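# Pour hazelnuts from bowl into a hand-held cup

## Task

A small bowl holding hazelnuts and an empty cup are on the table. Lift the cup and keep it held up in the air while you transfer all of the hazelnuts from the bowl into it. Afterwards set both the cup and the bowl down directly on the table. The cup must stand upright, but the bowl may end up inverted. The task fails if the cup is supported by anything other than the robot at any point from when the first hazelnut lands in it until all of them are in. It also fails if the cup or the bowl is released, or drops, with no support a few millimeters or less below it. The final state must hold without the robot keeping it in place. When finished, release both objects and move the hands away.

## Robot and tools

Robot: two arms, left_arm and right_arm, facing each other across the table. left_arm's base is on the +y side. Both arms carry the same five-finger right hand, so hand axes and numbers mean the same on each. The names are not image sides.

Frame: one scene frame. Origin is on the table top halfway between the arm bases, table surface at z = 0, +z up. Result state lines give each hand point's position (m), orientation (quaternion w,x,y,z) and velocities (m/s, rad/s) in this frame. At long reach the printed position can be somewhat off.

Hand point: a point fixed to the palm, 0.05 m in front of it, where index pad and thumb tip meet in a pinch. Its +z runs along the straight fingers (which extend 0.06 to 0.07 m past it), +y points out of the palm, and +x runs across the palm toward the little finger. A wrist bracket on the little-finger side juts 0.03 m past the point along +y and 0.11 m across the palm, and it can collide with things. With the thumb turned fully in front of the palm, the hand can wrap around objects 0.035 to 0.08 m wide. Turn the thumb before reaching the object.

The row (used by execute_actions and move): 28 numbers, each in [-1, 1], always both arms. The first 14 are left_arm then left_gripper; the last 14 are right_arm then right_gripper. Per arm the order is dx, dy, dz, rx, ry, rz, little, ring, middle, index, thumb_bend, thumb_turn, force_limit, speed.
- dx..rz are an offset, not a pose. They are expressed in the hand point's own axes and measured from its pose in the most recent result showing it. Before any such result in the scene, and for the second or later call in one reply, they are measured from where the hand is when the action starts. 1.0 equals 0.6 m or 180 degrees. rx, ry, rz form one rotation vector. Every row in an action counts from that same base, not from the row before. All zeros means return to the base pose, not hold still.
- Finger numbers are absolute targets: +1 straight/open, -1 curled/closed. thumb_bend: +1 straight, -1 fully bent. thumb_turn: +1 beside the palm, -1 in front, opposing the fingers. A pinch is roughly index -0.22, thumb_bend -0.75, thumb_turn -0.57.
- force_limit: linear from about 0 N at -1 up to 10 N at +1 (15 N for both thumb motors). It stops only closing motion. speed: near zero at -1, full at +1, where a full finger stroke takes 0.6 s. For a soft grip close at speed -0.9 or below.
- No value means unchanged. To leave a hand alone, resend the last eight numbers it carried out. If it has had none yet, send its hand_measured six values plus hand_force_limit and hand_speed. A motor only starts when its target changes by 0.01 or more. It then runs until it arrives or hits force_limit, and locks. To grip harder, raise force_limit and send a more-closed target. To loosen, send a target more open than hand_measured.

Per control step (1/30 s), the commanded pose is clipped to within 100 mm and 16 degrees of the measured one, and motion trails commands by about 0.17 s. Distant targets may need several actions.

Tools:
- execute_actions {actions, pictures}. actions holds at most one item. An empty list just reports state, with pictures. {"rows": [...], "steps": n} runs 1 to 15 rows for n steps (3 to 15, default 15), repeating the last row. {"steps": n} without rows waits up to 300 steps counted from the last result, reply time included. pictures true adds camera images.
- move {target, speed, stop_force}. target is one 28-number row with offsets as above. Each hand travels a straight line toward its pose. The arms finish together, in 0.5 to 10 s. speed is the top path speed in m/s, 0.002 to 0.5, default 0.25; turning is capped at twice that in rad/s. stop_force (N, 9 to 40, shared by both arms) ends an arm's path when its wrist sensor feels that much extra push against the motion. That arm then backs off two steps and holds. Only use it very slowly and without rotating the hand. Omit it when lifting a hand off something it presses on. Hand numbers are sent at the start. The move: line reports the ending (done, off_target, moving, held, fault, contact) and limits (paced = pose clipped, held = steps blocked), plus distance to target.
- wait {seconds}: 0 to 10, sends nothing new.
- zoom_image {camera, region}: camera is cam_low (896x504), cam_left_wrist or cam_right_wrist (616x616). region is [x0, y0, x1, y1] in pixels, at most 504 by 504.
- show_instructions: shows the reference image.
- finished_scene {scene}: ends the scene; irreversible.

Results: "pose unreachable" means the clearance check altered or blocked a command; HELD marks steps not sent. hand_measured, hand_stopped_by (moving, target, force, stalled, fault) and hand_load_n (positive = pushed open) list six values in the motor order. A lost grip shows as loads near 0. Wrist force/torque give each arm's sensor reading in its end-effector axes. They carry offsets up to about 4 N, noise, and saturation near 50 N. A "Hand target" line shows the pose the controller is driving toward. The last 3 steps of every action are kept back and run while you reply. The simulation keeps running during replies.

Avoid: pushing stiffly into firm surfaces. Joint torque over its limit (wrist joints 24.9 N m, others 133 N m, held weight included) or 150 N outside force stops that arm for 10 s. Motors warn at 70 °C and brake at 85 °C. Keep the arms from striking or pressing on each other. Do not drop the cup or bowl or let go of them in mid-air. Do not set the cup down during the pour. Do not knock anything off the table. Fast contacts, slips and slams are penalized.

Each tool is called after "Request:" by a JSON object that holds its "name" and its "arguments", one argument or row to a line.

Reference images:

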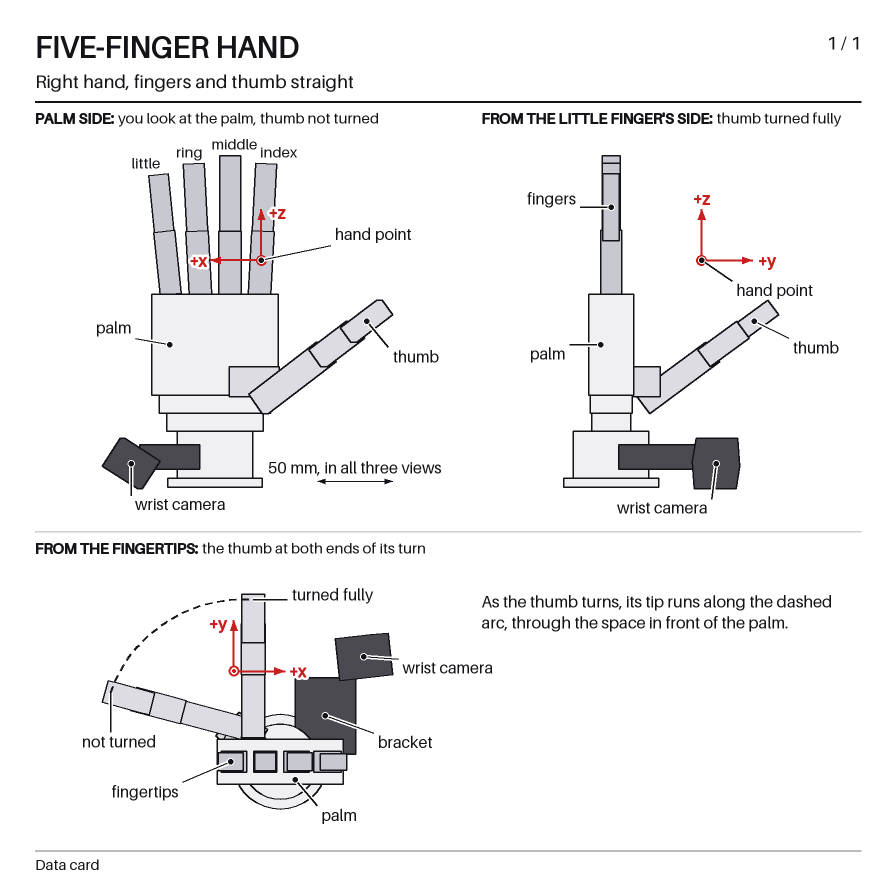

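## Session

Request:
{"name": "execute_actions", "arguments": {
  "actions": []
}}

Scene clock: 0.00 s of 6600.00 s.
left_arm: end_effector_position=(+0.3354, +0.4909, +0.4728) hand_measured=(+1.000, +1.000, +1.000, +1.000, +1.000, +1.000) hand_load_n=(+0.0, +0.0, +0.0, +0.0, +0.0, +0.0) hand_stopped_by=(target, target, target, target, target, target) hand_force_limit=0.00 hand_speed=-0.80 end_effector_quat_wxyz=(-0.012, +0.294, +0.956, +0.021) end_effector_velocity=(+0.000, +0.000, +0.000) end_effector_angular_velocity=(-0.000, -0.000, +0.001) | right_arm: end_effector_position=(+0.0675, -0.2562, +0.4932) hand_measured=(+1.000, +1.000, +1.000, +1.000, +1.000, +1.000) hand_load_n=(+0.0, +0.0, +0.0, +0.0, +0.0, +0.0) hand_stopped_by=(target, target, target, target, target, target) hand_force_limit=0.00 hand_speed=-0.80 end_effector_quat_wxyz=(+0.018, -0.384, +0.923, -0.007) end_effector_velocity=(-0.001, -0.000, +0.001) end_effector_angular_velocity=(+0.001, -0.001, -0.001)
Joint positions: left_arm=[ 0.573 -1.722  1.371  1.965  1.549 -1.87 ] | right_arm=[-1.178 -1.752  1.312  1.975  1.587 -1.902]
Joint velocities: left_arm=[ 0.    -0.    -0.    -0.     0.    -0.001] | right_arm=[-0.001 -0.002 -0.     0.001  0.     0.001]
Wrist force (N, on the end effector, along its own x y z axes, offset not removed): no reading
Wrist torque (N m, same axes, about the end effector's origin, offset not removed): no reading
Hand target (left_arm): +0.335, +0.491, +0.473; -0.012, +0.294, +0.956, +0.021
Hand target (right_arm): +0.068, -0.256, +0.493; +0.018, -0.384, +0.923, -0.007

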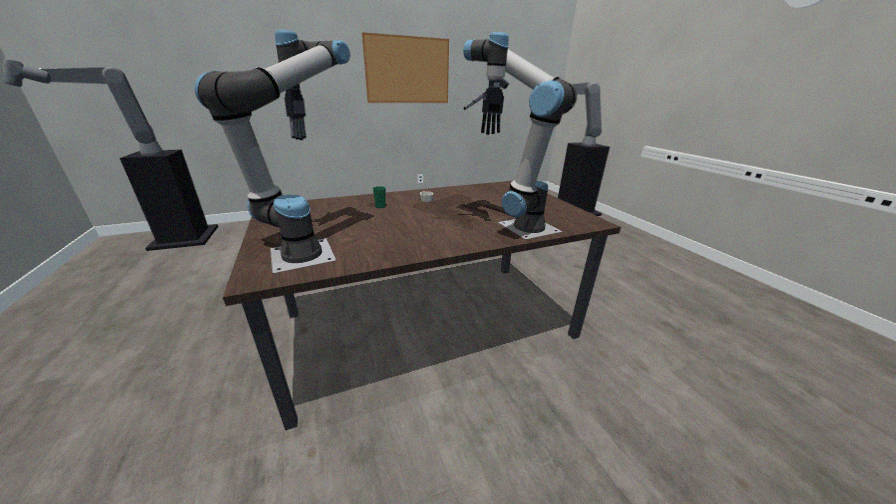

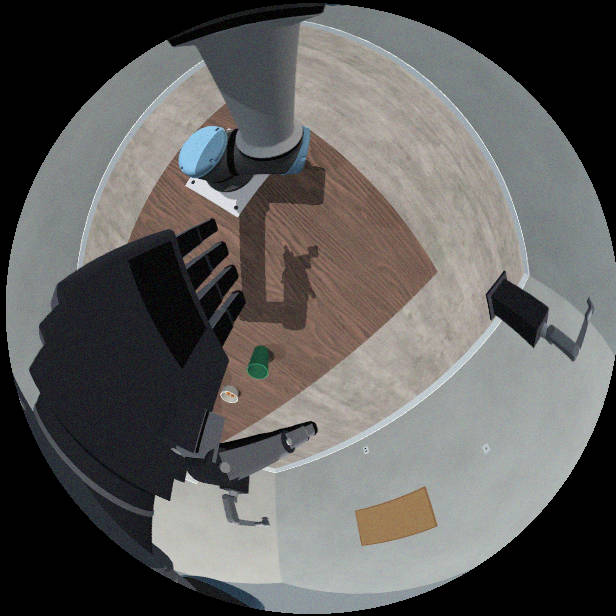

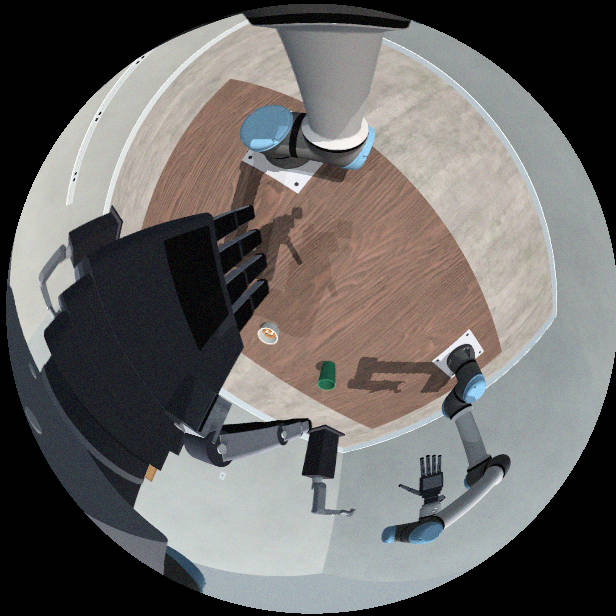

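Request:
{"name": "zoom_image", "arguments": {
  "camera": "cam_low",
  "region": [340, 160, 480, 240]
}}

Request:
{"name": "zoom_image", "arguments": {
  "camera": "cam_right_wrist",
  "region": [230, 300, 370, 410]
}}

Region (340, 160, 480, 240) of cam_low's 896x504 image, scaled by 3.600, with more detail than that image has; it fills the top 288 rows of this view, and the rest is white.

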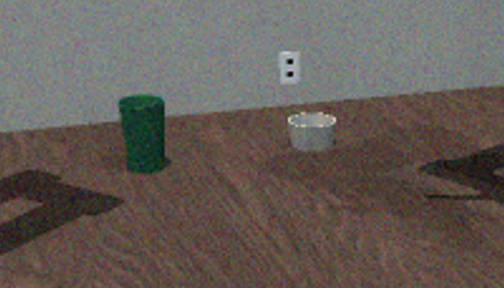

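Region (230, 300, 370, 410) of cam_right_wrist's 616x616 image, scaled by 3.600, with more detail than that image has; it fills the top 396 rows of this view, and the rest is white.

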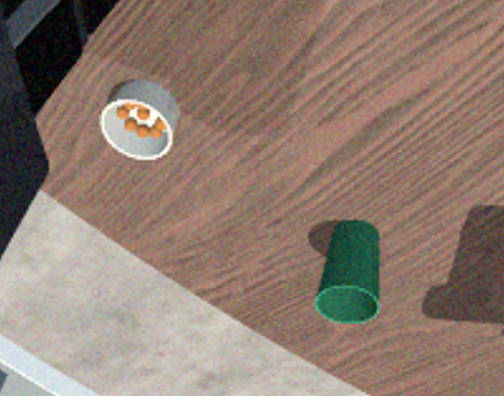

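Request:
{"name": "move", "arguments": {
  "target": [-0.4075,-0.3385,0.4963,0.6438,0.1523,-0.6167,1,1,1,1,1,-1,0,0, -0.3723,-0.4247,0.6273,0.6485,0.0802,-0.6692,1,1,1,1,1,-1,0,0],
  "speed": 0.4
}}

Scene clock: 9.10 s of 6600.00 s.
left_arm: end_effector_position=(+0.4208, +0.1999, +0.1598) hand_measured=(+1.000, +1.000, +1.000, +1.000, +1.000, -1.000) hand_load_n=(+0.0, +0.0, +0.0, +0.0, +0.0, +0.0) hand_stopped_by=(target, target, target, target, target, target) hand_force_limit=0.00 hand_speed=0.00 end_effector_quat_wxyz=(+0.354, +0.612, -0.355, +0.612) end_effector_velocity=(+0.000, -0.001, -0.001) end_effector_angular_velocity=(-0.005, -0.001, +0.007) | right_arm: end_effector_position=(+0.4199, -0.2768, +0.1302) hand_measured=(+1.000, +1.000, +1.000, +1.000, +1.000, -1.000) hand_load_n=(+0.0, +0.0, +0.0, +0.0, +0.0, +0.0) hand_stopped_by=(target, target, target, target, target, target) hand_force_limit=0.00 hand_speed=0.00 end_effector_quat_wxyz=(-0.183, +0.683, +0.182, +0.683) end_effector_velocity=(+0.001, +0.001, +0.000) end_effector_angular_velocity=(+0.001, -0.006, +0.011)
Joint positions: left_arm=[ 0.779 -1.514  2.37  -0.855  1.931 -4.71 ] | right_arm=[-1.46  -1.558  2.542 -0.985  1.225 -4.711]
Joint velocities: left_arm=[-0.006  0.001  0.006 -0.013 -0.013 -0.004] | right_arm=[-0.011  0.003  0.003 -0.012 -0.022 -0.   ]
Wrist force (N, on the end effector, along its own x y z axes, offset not removed): left_arm=[2.4 1.4 0.1] | right_arm=[0.2 -2.4 0.9]
Wrist torque (N m, same axes, about the end effector's origin, offset not removed): left_arm=[0.30 -0.54 0.06] | right_arm=[-0.30 -0.19 -0.16]
Hand target (left_arm): +0.421, +0.200, +0.160; +0.354, +0.612, -0.355, +0.612
Hand target (right_arm): +0.420, -0.277, +0.130; -0.183, +0.683, +0.182, +0.683
Off the commanded pose (left_arm): 0.001 m, 0 deg.
Off the commanded pose (right_arm): 0.001 m, 0 deg.
Kept back: nothing.
After step 90, 1.70 s passed at rest.
move: done

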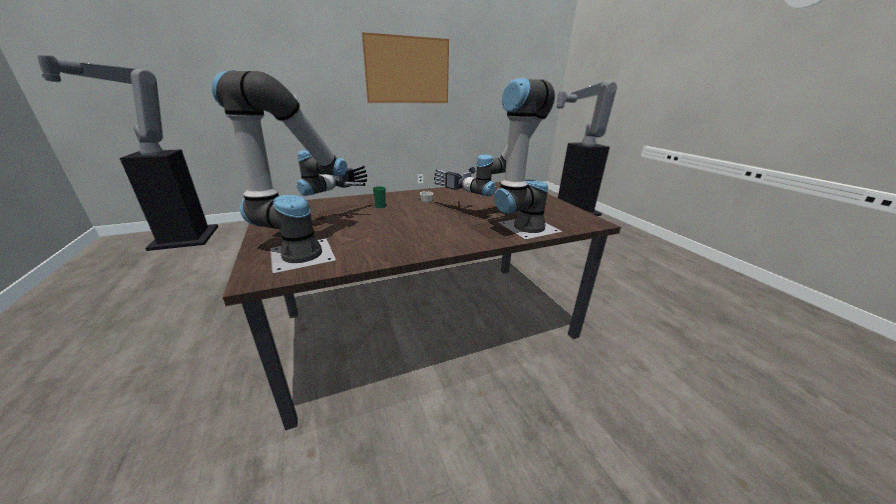

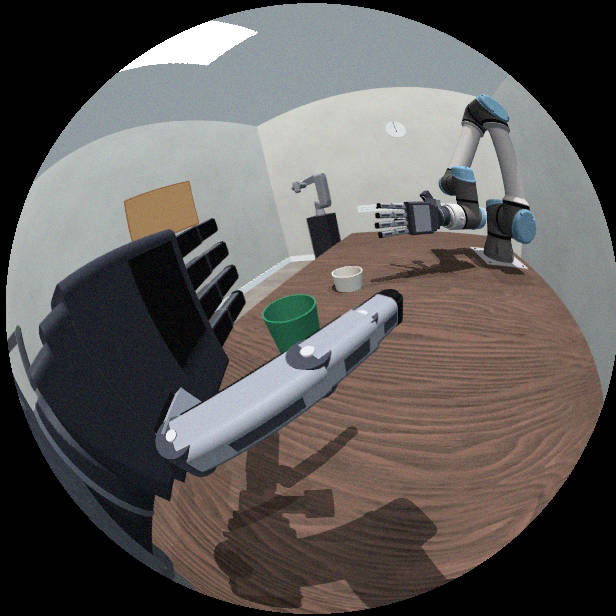

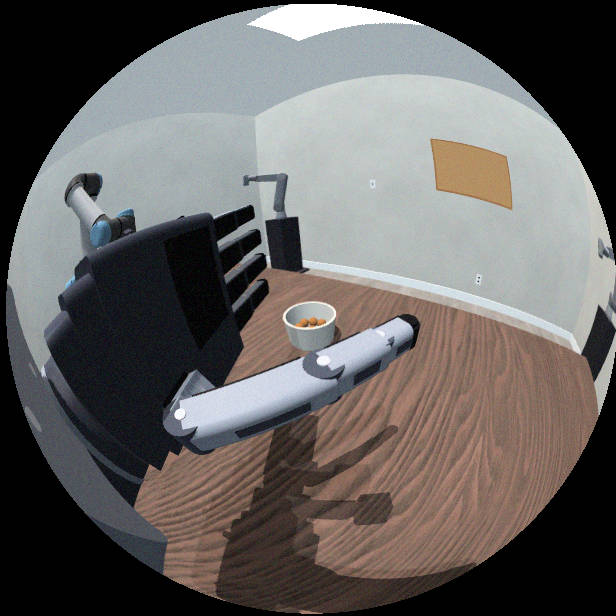

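Request:
{"name": "move", "arguments": {
  "target": [-0.205,-0.01,-0.02,0,0,0,1,1,1,1,1,-1,0,0, -0.16,-0.025,0,0,0,0,1,1,1,1,1,-1,0,0],
  "speed": 0.15
}}

Scene clock: 10.80 s of 6600.00 s.
left_arm: end_effector_position=(+0.4203, +0.2134, +0.0370) hand_measured=(+1.000, +1.000, +1.000, +1.000, +1.000, -1.000) hand_load_n=(+0.0, +0.0, +0.0, +0.0, +0.0, +0.0) hand_stopped_by=(target, target, target, target, target, target) hand_force_limit=0.00 hand_speed=0.00 end_effector_quat_wxyz=(+0.354, +0.612, -0.355, +0.612) end_effector_velocity=(+0.001, -0.001, -0.002) end_effector_angular_velocity=(-0.003, -0.002, -0.000) | right_arm: end_effector_position=(+0.4124, -0.2637, +0.0342) hand_measured=(+1.000, +1.000, +1.000, +1.000, +1.000, -1.000) hand_load_n=(+0.0, +0.0, +0.0, +0.0, +0.0, +0.0) hand_stopped_by=(target, target, target, target, target, target) hand_force_limit=0.00 hand_speed=0.00 end_effector_quat_wxyz=(-0.183, +0.683, +0.182, +0.683) end_effector_velocity=(+0.000, -0.000, -0.002) end_effector_angular_velocity=(+0.000, -0.002, -0.002)
Joint positions: left_arm=[ 0.816 -1.135  2.453 -1.317  1.967 -4.71 ] | right_arm=[-1.397 -1.164  2.586 -1.422  1.288 -4.711]
Joint velocities: left_arm=[ 0.     0.009 -0.001 -0.012  0.001 -0.001] | right_arm=[ 0.001  0.009  0.    -0.012  0.003 -0.   ]
Wrist force (N, on the end effector, along its own x y z axes, offset not removed): left_arm=[3.3 1.3 -0.5] | right_arm=[-0.1 0.0 0.7]
Wrist torque (N m, same axes, about the end effector's origin, offset not removed): left_arm=[0.24 -0.60 0.07] | right_arm=[-0.01 -0.13 -0.05]
Hand target (left_arm): +0.420, +0.213, +0.037; +0.354, +0.612, -0.355, +0.612
Hand target (right_arm): +0.412, -0.264, +0.034; -0.183, +0.683, +0.182, +0.683
Off the commanded pose (left_arm): 0.000 m, 0 deg.
Off the commanded pose (right_arm): 0.000 m, 0 deg.
Kept back: nothing.
move: done

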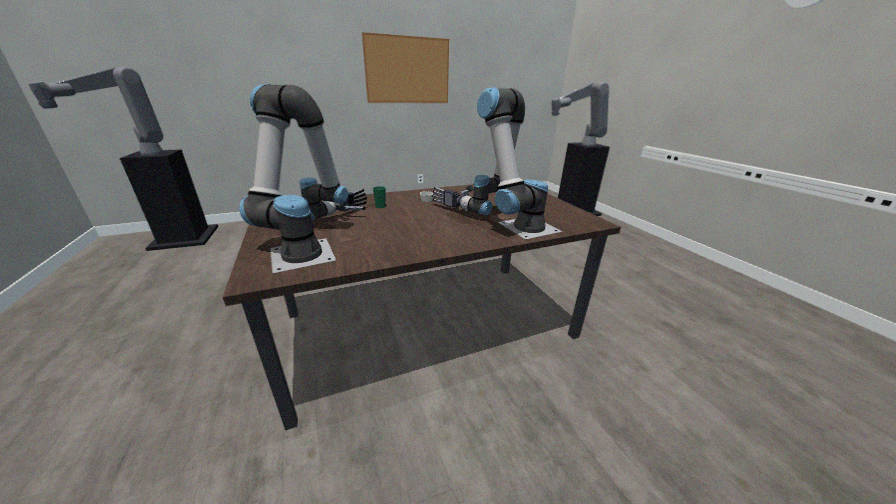

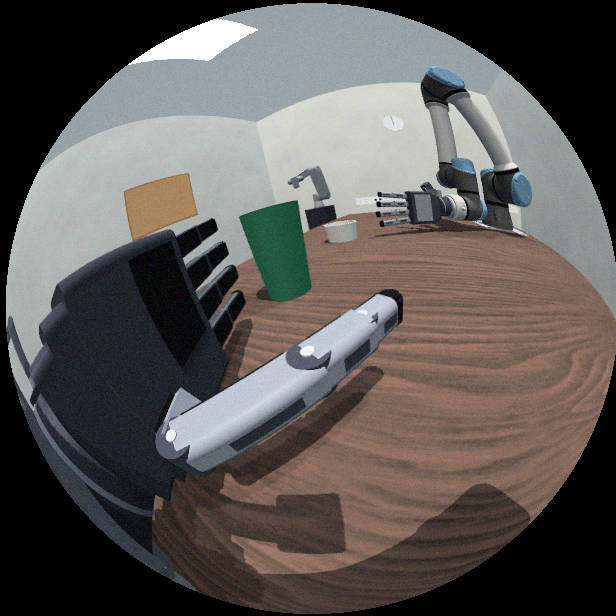

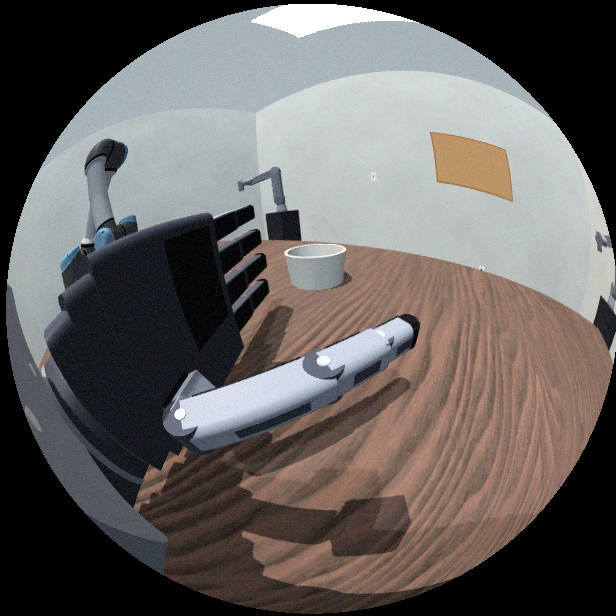

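Request:
{"name": "move", "arguments": {
  "target": [-0.008,0,0.125,0,0,0,1,1,1,1,1,-1,0,0, -0.012,0,0.125,0,0,0,1,1,1,1,1,-1,0,0],
  "speed": 0.1
}}

Scene clock: 12.27 s of 6600.00 s.
left_arm: end_effector_position=(+0.4576, +0.1486, +0.0323) hand_measured=(+1.000, +1.000, +1.000, +1.000, +1.000, -1.000) hand_load_n=(+0.0, +0.0, +0.0, +0.0, +0.0, +0.0) hand_stopped_by=(target, target, target, target, target, target) hand_force_limit=0.00 hand_speed=0.00 end_effector_quat_wxyz=(+0.354, +0.612, -0.355, +0.612) end_effector_velocity=(+0.002, -0.001, +0.000) end_effector_angular_velocity=(-0.001, -0.001, +0.001) | right_arm: end_effector_position=(+0.4772, -0.2264, +0.0271) hand_measured=(+1.000, +1.000, +1.000, +1.000, +1.000, -1.000) hand_load_n=(+0.0, +0.0, +0.0, +0.0, +0.0, +0.0) hand_stopped_by=(target, target, target, target, target, target) hand_force_limit=0.00 hand_speed=0.00 end_effector_quat_wxyz=(-0.183, +0.683, +0.182, +0.683) end_effector_velocity=(+0.001, +0.000, -0.001) end_effector_angular_velocity=(-0.001, +0.002, -0.002)
Joint positions: left_arm=[ 0.731 -1.061  2.297 -1.234  1.883 -4.71 ] | right_arm=[-1.327 -1.072  2.372 -1.3    1.357 -4.711]
Joint velocities: left_arm=[-0.001  0.002 -0.005  0.002 -0.002  0.   ] | right_arm=[ 0.     0.003 -0.004  0.003  0.002 -0.   ]
Wrist force (N, on the end effector, along its own x y z axes, offset not removed): left_arm=[2.0 3.3 1.1] | right_arm=[1.0 -0.7 2.0]
Wrist torque (N m, same axes, about the end effector's origin, offset not removed): left_arm=[0.60 -0.45 -0.09] | right_arm=[-0.03 -0.27 0.01]
Hand target (left_arm): +0.458, +0.148, +0.032; +0.354, +0.612, -0.355, +0.612
Hand target (right_arm): +0.477, -0.226, +0.027; -0.183, +0.683, +0.182, +0.683
Off the commanded pose (left_arm): 0.000 m, 0 deg.
Off the commanded pose (right_arm): 0.000 m, 0 deg.
Kept back: nothing.
move: done

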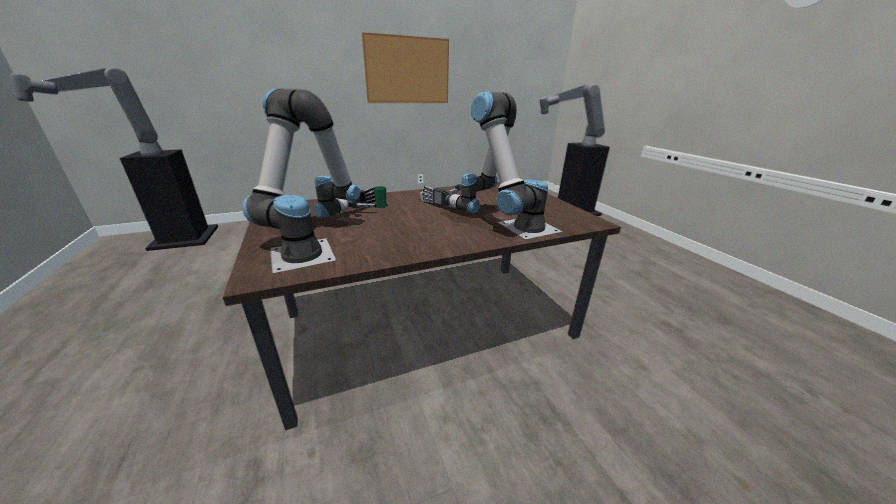

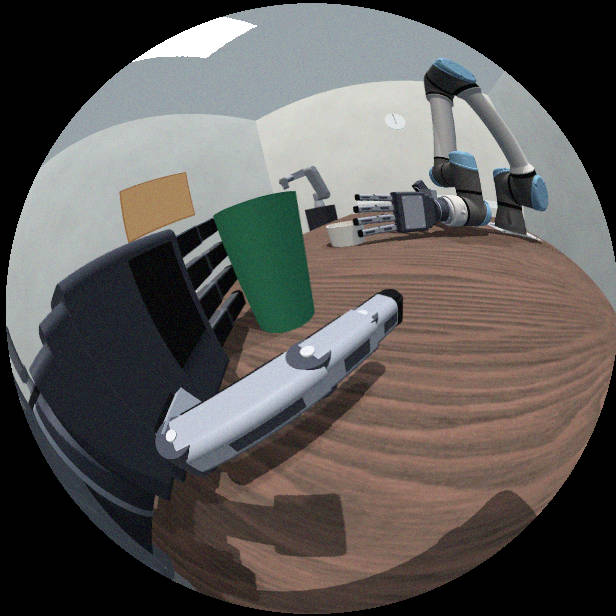

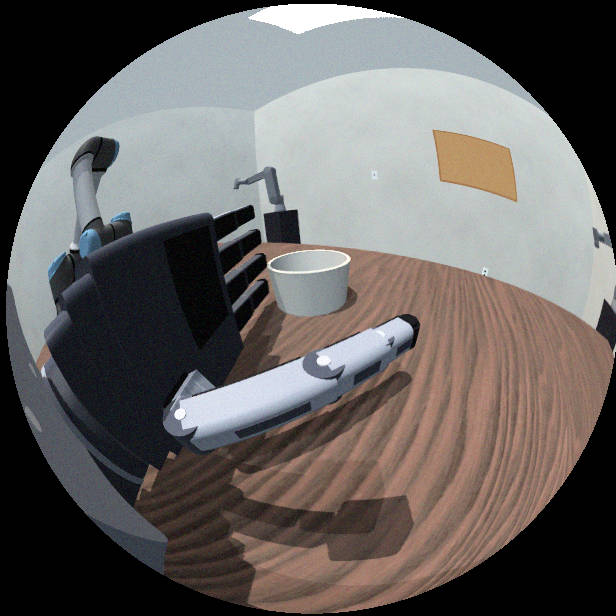

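Request:
{"name": "move", "arguments": {
  "target": [0,-0.013,0.08,0,0,0,1,1,1,1,1,-1,0,0, -0.004,-0.013,0.1,0,0,0,1,1,1,1,1,-1,0,0],
  "speed": 0.08
}}

Request:
{"name": "zoom_image", "arguments": {
  "camera": "cam_low",
  "region": [340, 160, 480, 240]
}}

Scene clock: 13.77 s of 6600.00 s.
left_arm: end_effector_position=(+0.4882, +0.1110, +0.0323) hand_measured=(+1.000, +1.000, +1.000, +1.000, +1.000, -1.000) hand_load_n=(+0.0, +0.0, +0.0, +0.0, +0.0, +0.0) hand_stopped_by=(target, target, target, target, target, target) hand_force_limit=0.00 hand_speed=0.00 end_effector_quat_wxyz=(+0.354, +0.612, -0.355, +0.612) end_effector_velocity=(+0.001, -0.002, +0.000) end_effector_angular_velocity=(-0.000, +0.000, -0.000) | right_arm: end_effector_position=(+0.5251, -0.1898, +0.0247) hand_measured=(+1.000, +1.000, +1.000, +1.000, +1.000, -1.000) hand_load_n=(+0.0, +0.0, +0.0, +0.0, +0.0, +0.0) hand_stopped_by=(target, target, target, target, target, target) hand_force_limit=0.00 hand_speed=0.00 end_effector_quat_wxyz=(-0.183, +0.683, +0.182, +0.683) end_effector_velocity=(+0.001, +0.002, -0.001) end_effector_angular_velocity=(+0.000, +0.001, +0.001)
Joint positions: left_arm=[ 0.712 -1.012  2.172 -1.159  1.864 -4.71 ] | right_arm=[-1.272 -1.001  2.197 -1.196  1.413 -4.711]
Joint velocities: left_arm=[-0.001  0.002 -0.005  0.003 -0.001 -0.   ] | right_arm=[ 0.003  0.004 -0.006  0.004  0.002  0.001]
Wrist force (N, on the end effector, along its own x y z axes, offset not removed): left_arm=[2.4 1.2 -1.3] | right_arm=[1.8 1.2 1.0]
Wrist torque (N m, same axes, about the end effector's origin, offset not removed): left_arm=[0.19 -0.55 0.07] | right_arm=[0.15 -0.53 0.10]
Hand target (left_arm): +0.488, +0.111, +0.032; +0.354, +0.612, -0.355, +0.612
Hand target (right_arm): +0.525, -0.190, +0.025; -0.183, +0.683, +0.182, +0.683
Off the commanded pose (left_arm): 0.000 m, 0 deg.
Off the commanded pose (right_arm): 0.000 m, 0 deg.
Kept back: nothing.
move: done

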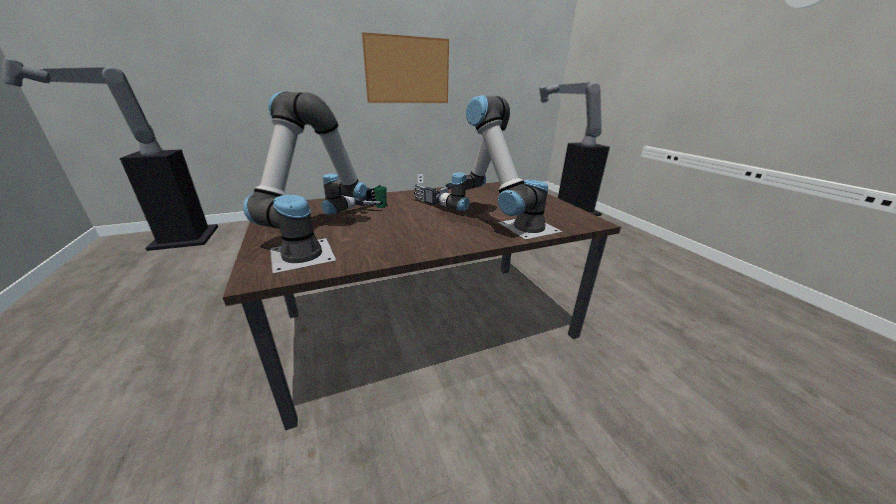

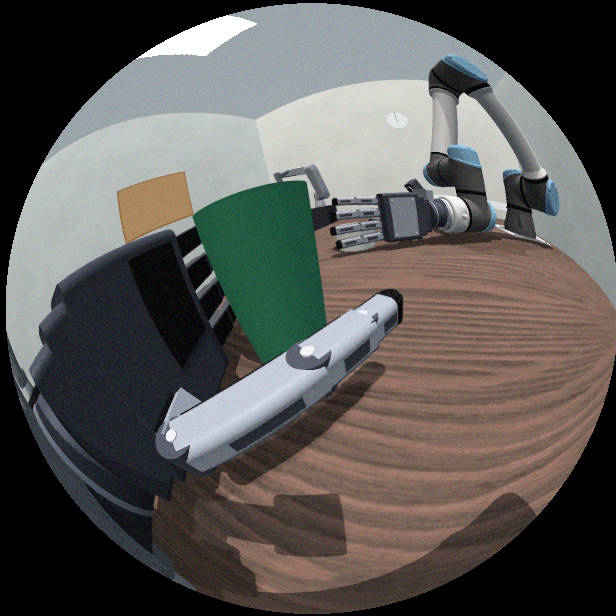

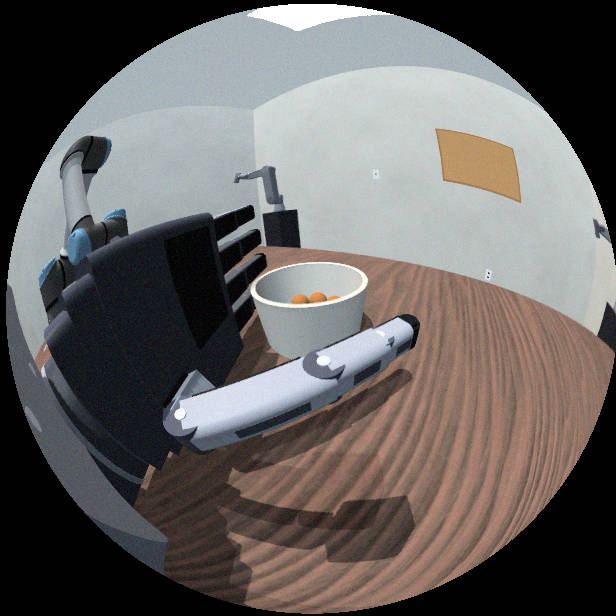

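Region (340, 160, 480, 240) of cam_low's 896x504 image, scaled by 3.600, with more detail than that image has; it fills the top 288 rows of this view, and the rest is white.

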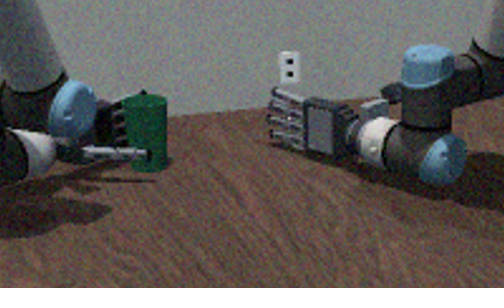

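Request:
{"name": "move", "arguments": {
  "target": [0,0.003,0.028,0,0,0,1,1,1,1,1,-1,0,0, -0.003,0.003,0.028,0,0,0,1,1,1,1,1,-1,0,0],
  "speed": 0.04
}}

Request:
{"name": "zoom_image", "arguments": {
  "camera": "cam_left_wrist",
  "region": [300, 160, 500, 280]
}}

Scene clock: 14.83 s of 6600.00 s.
left_arm: end_effector_position=(+0.4949, +0.0957, +0.0323) hand_measured=(+1.000, +1.000, +1.000, +1.000, +1.000, -1.000) hand_load_n=(+0.0, +0.0, +0.0, +0.0, +0.0, +0.0) hand_stopped_by=(target, target, target, target, target, target) hand_force_limit=0.00 hand_speed=0.00 end_effector_quat_wxyz=(+0.354, +0.612, -0.355, +0.612) end_effector_velocity=(+0.001, -0.001, +0.000) end_effector_angular_velocity=(-0.001, +0.000, +0.001) | right_arm: end_effector_position=(+0.5404, -0.1830, +0.0229) hand_measured=(+1.000, +1.000, +1.000, +1.000, +1.000, -1.000) hand_load_n=(+0.0, +0.0, +0.0, +0.0, +0.0, +0.0) hand_stopped_by=(target, target, target, target, target, target) hand_force_limit=0.00 hand_speed=0.00 end_effector_quat_wxyz=(-0.183, +0.683, +0.182, +0.683) end_effector_velocity=(+0.001, +0.002, -0.000) end_effector_angular_velocity=(-0.001, -0.000, +0.003)
Joint positions: left_arm=[ 0.696 -0.997  2.135 -1.137  1.848 -4.71 ] | right_arm=[-1.27  -0.978  2.15  -1.172  1.415 -4.711]
Joint velocities: left_arm=[-0.001  0.002 -0.004  0.002 -0.002 -0.001] | right_arm=[ 0.002  0.002 -0.005  0.003 -0.001 -0.001]
Wrist force (N, on the end effector, along its own x y z axes, offset not removed): left_arm=[1.7 0.4 -0.7] | right_arm=[2.1 -1.3 2.4]
Wrist torque (N m, same axes, about the end effector's origin, offset not removed): left_arm=[0.07 -0.24 0.00] | right_arm=[-0.25 -0.47 -0.02]
Hand target (left_arm): +0.495, +0.096, +0.032; +0.354, +0.612, -0.355, +0.612
Hand target (right_arm): +0.541, -0.183, +0.023; -0.183, +0.683, +0.182, +0.683
Off the commanded pose (left_arm): 0.000 m, 0 deg.
Off the commanded pose (right_arm): 0.000 m, 0 deg.
Kept back: nothing.
move: done

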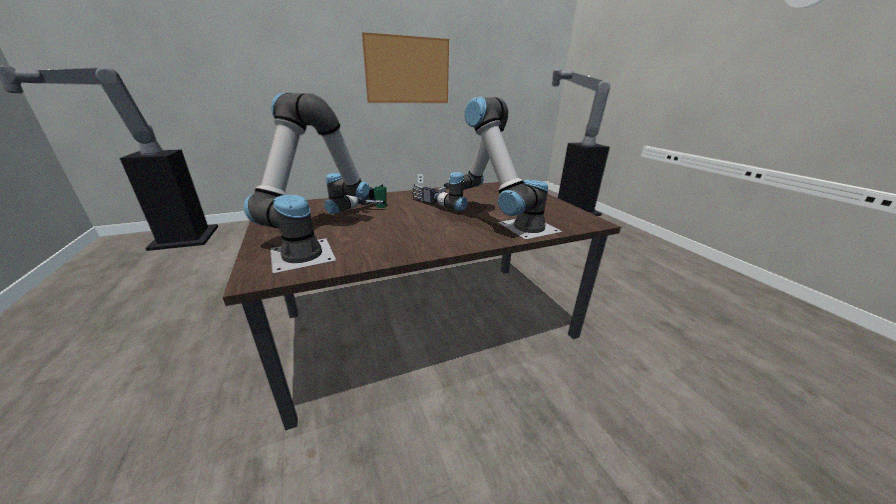

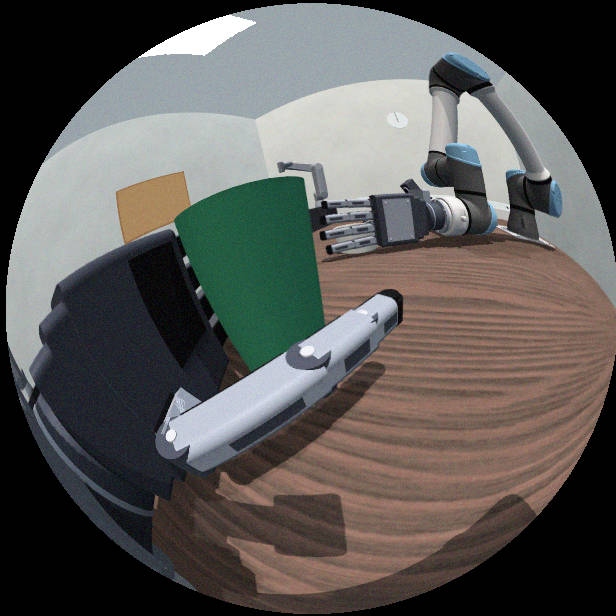

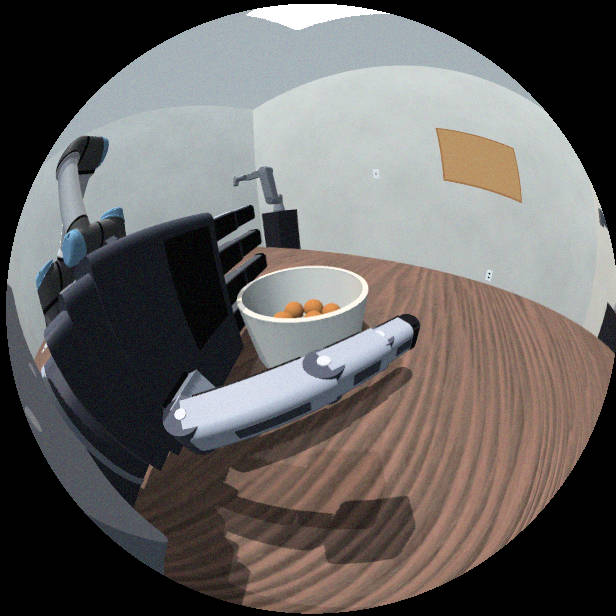

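Region (300, 160, 500, 280) of cam_left_wrist's 616x616 image, scaled by 2.520, with more detail than that image has; it fills the top 302 rows of this view, and the rest is white.

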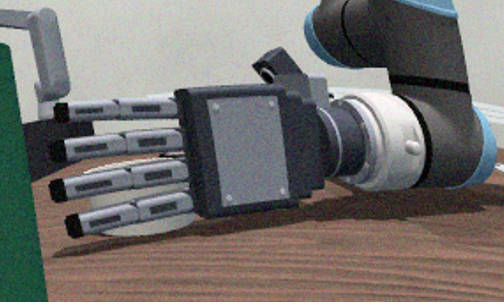

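Request:
{"name": "move", "arguments": {
  "target": [0,0,0.015,0,0,0,0.6,0.6,0.6,0.6,1,-1,0,-0.3, 0,0,0.022,0,0,0,1,1,0.6,0.6,1,-1,0,-0.3],
  "speed": 0.03
}}

Scene clock: 15.90 s of 6600.00 s.
left_arm: end_effector_position=(+0.4994, +0.0880, +0.0323) hand_measured=(+0.600, +0.600, +0.600, +0.600, +1.000, -1.000) hand_load_n=(+0.0, +0.0, +0.0, +0.0, +0.0, +0.0) hand_stopped_by=(target, target, target, target, target, target) hand_force_limit=0.00 hand_speed=-0.30 end_effector_quat_wxyz=(+0.354, +0.612, -0.355, +0.612) end_effector_velocity=(+0.001, -0.001, +0.000) end_effector_angular_velocity=(-0.000, -0.001, +0.000) | right_arm: end_effector_position=(+0.5516, -0.1766, +0.0229) hand_measured=(+1.000, +1.000, +0.600, +0.600, +1.000, -1.000) hand_load_n=(+0.0, +0.0, +0.0, +0.0, +0.0, +0.0) hand_stopped_by=(target, target, target, target, target, target) hand_force_limit=0.00 hand_speed=-0.30 end_effector_quat_wxyz=(-0.183, +0.683, +0.182, +0.683) end_effector_velocity=(+0.001, +0.001, -0.000) end_effector_angular_velocity=(+0.000, +0.001, +0.000)
Joint positions: left_arm=[ 0.69  -0.988  2.113 -1.124  1.842 -4.71 ] | right_arm=[-1.265 -0.963  2.112 -1.149  1.42  -4.711]
Joint velocities: left_arm=[-0.001  0.001 -0.003  0.002 -0.001  0.   ] | right_arm=[ 0.001  0.002 -0.005  0.003  0.001  0.   ]
Wrist force (N, on the end effector, along its own x y z axes, offset not removed): left_arm=[1.5 2.6 0.2] | right_arm=[-1.6 -2.5 0.9]
Wrist torque (N m, same axes, about the end effector's origin, offset not removed): left_arm=[0.33 -0.33 0.13] | right_arm=[-0.31 -0.01 -0.26]
Hand target (left_arm): +0.499, +0.088, +0.032; +0.354, +0.612, -0.355, +0.612
Hand target (right_arm): +0.552, -0.176, +0.023; -0.183, +0.683, +0.182, +0.683
Off the commanded pose (left_arm): 0.000 m, 0 deg.
Off the commanded pose (right_arm): 0.000 m, 0 deg.
Kept back: nothing.
move: done

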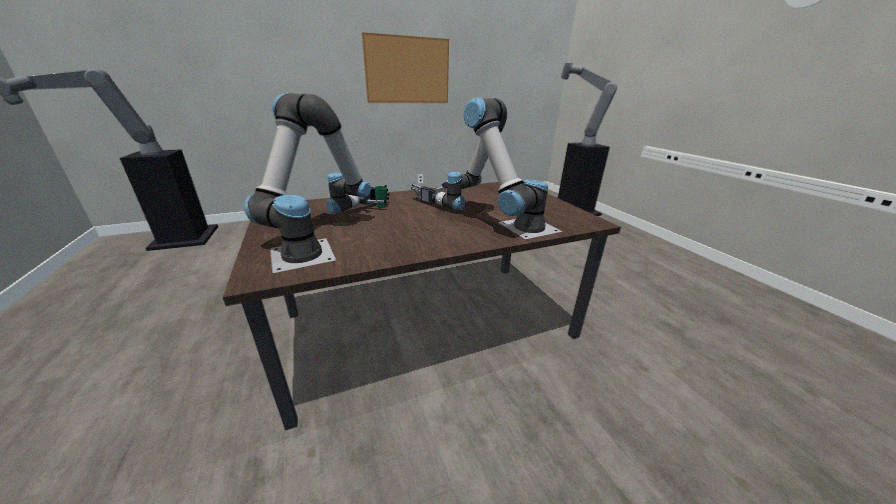

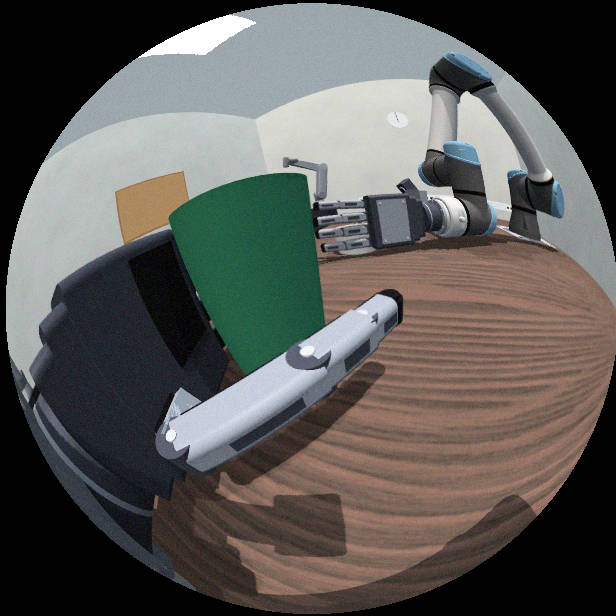

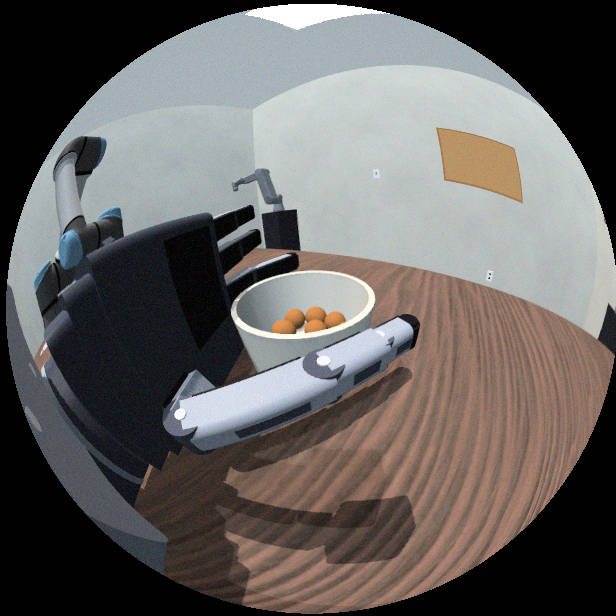

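Request:
{"name": "move", "arguments": {
  "target": [0,0.004,0.01,0,0,0,-0.5,-0.5,-0.5,-0.5,-0.3,-1,-0.2,-0.75, 0,0.006,0.012,0,0,0,1,1,-0.5,-0.5,-0.3,-1,0,-0.75],
  "speed": 0.03
}}

Scene clock: 20.33 s of 6600.00 s.
left_arm: end_effector_position=(+0.5003, +0.0816, +0.0323) hand_measured=(-0.176, -0.148, -0.146, -0.134, +0.564, -1.000) hand_load_n=(+4.5, +0.5, +2.5, +2.5, +6.0, +4.5) hand_stopped_by=(force, force, force, force, force, target) hand_force_limit=-0.20 hand_speed=-0.75 end_effector_quat_wxyz=(+0.354, +0.612, -0.355, +0.612) end_effector_velocity=(+0.001, +0.000, +0.000) end_effector_angular_velocity=(-0.000, -0.000, +0.001) | right_arm: end_effector_position=(+0.5597, -0.1761, +0.0229) hand_measured=(+1.000, +1.000, +0.298, +0.256, +0.822, -1.000) hand_load_n=(+0.0, +0.0, +4.0, +5.0, +10.0, +0.5) hand_stopped_by=(target, target, force, force, force, target) hand_force_limit=0.00 hand_speed=-0.75 end_effector_quat_wxyz=(-0.183, +0.683, +0.182, +0.683) end_effector_velocity=(-0.001, +0.000, -0.001) end_effector_angular_velocity=(+0.000, +0.001, +0.000)
Joint positions: left_arm=[ 0.68  -0.983  2.102 -1.118  1.832 -4.71 ] | right_arm=[-1.271 -0.955  2.093 -1.137  1.414 -4.711]
Joint velocities: left_arm=[ 0.001  0.    -0.001  0.     0.     0.   ] | right_arm=[ 0.001  0.001  0.001 -0.     0.     0.001]
Wrist force (N, on the end effector, along its own x y z axes, offset not removed): left_arm=[0.7 1.2 -4.7] | right_arm=[0.4 -0.4 -0.9]
Wrist torque (N m, same axes, about the end effector's origin, offset not removed): left_arm=[0.39 -0.25 -0.11] | right_arm=[0.12 0.01 -0.16]
Hand target (left_arm): +0.500, +0.082, +0.032; +0.354, +0.612, -0.355, +0.612
Hand target (right_arm): +0.560, -0.176, +0.023; -0.183, +0.683, +0.182, +0.683
Off the commanded pose (left_arm): 0.000 m, 0 deg.
Off the commanded pose (right_arm): 0.000 m, 0 deg.
Kept back: nothing.
move: done

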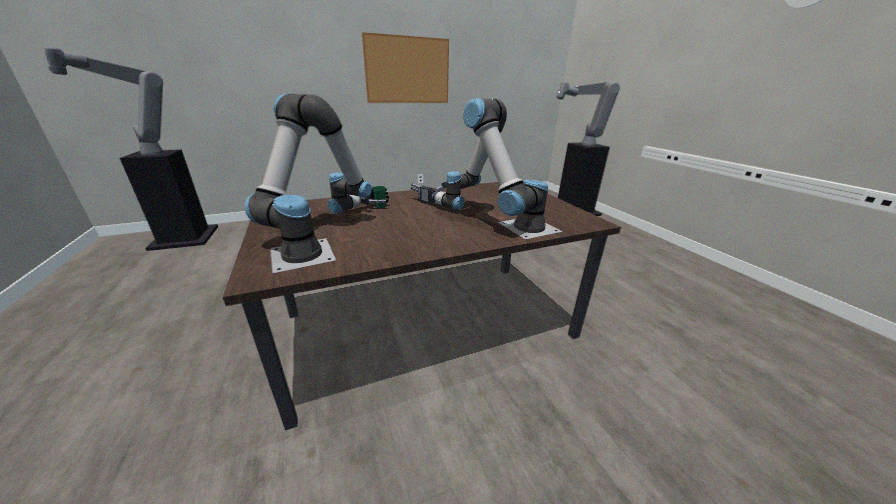

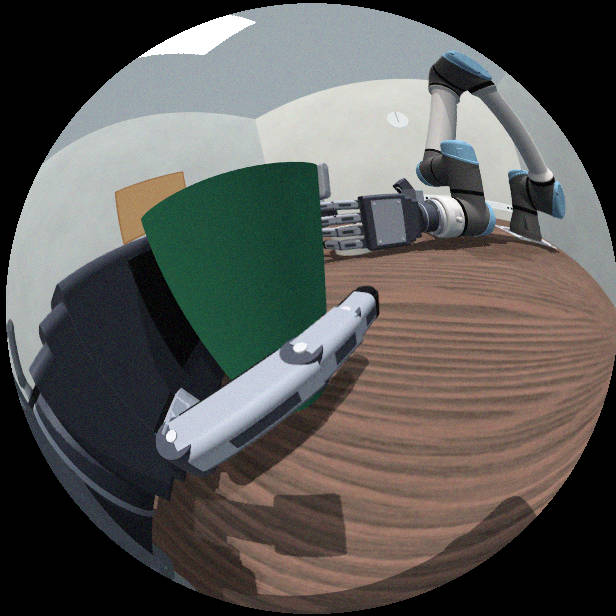

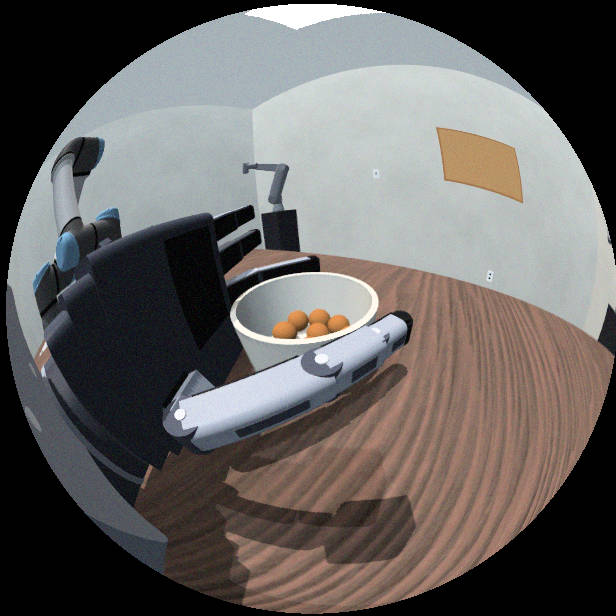

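Request:
{"name": "zoom_image", "arguments": {
  "camera": "cam_right_wrist",
  "region": [180, 220, 440, 420]
}}

Request:
{"name": "zoom_image", "arguments": {
  "camera": "cam_low",
  "region": [340, 165, 440, 225]
}}

Region (180, 220, 440, 420) of cam_right_wrist's 616x616 image, scaled by 1.938, with more detail than that image has; it fills the top 388 rows of this view, and the rest is white.

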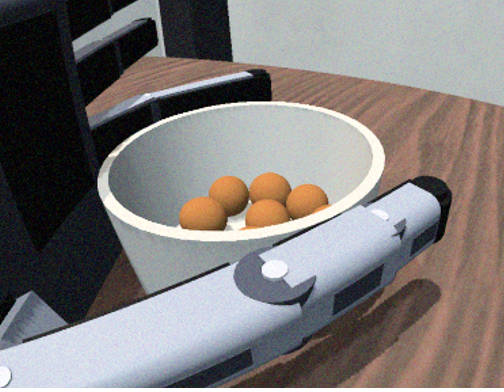

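Region (340, 165, 440, 225) of cam_low's 896x504 image, scaled by 5.040, with more detail than that image has; it fills the top 302 rows of this view, and the rest is white.

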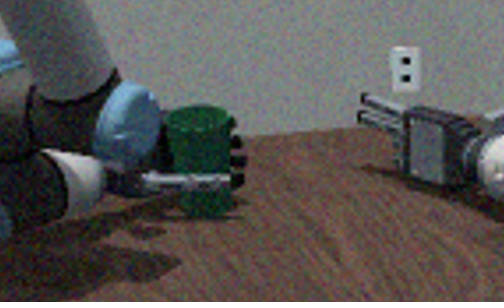

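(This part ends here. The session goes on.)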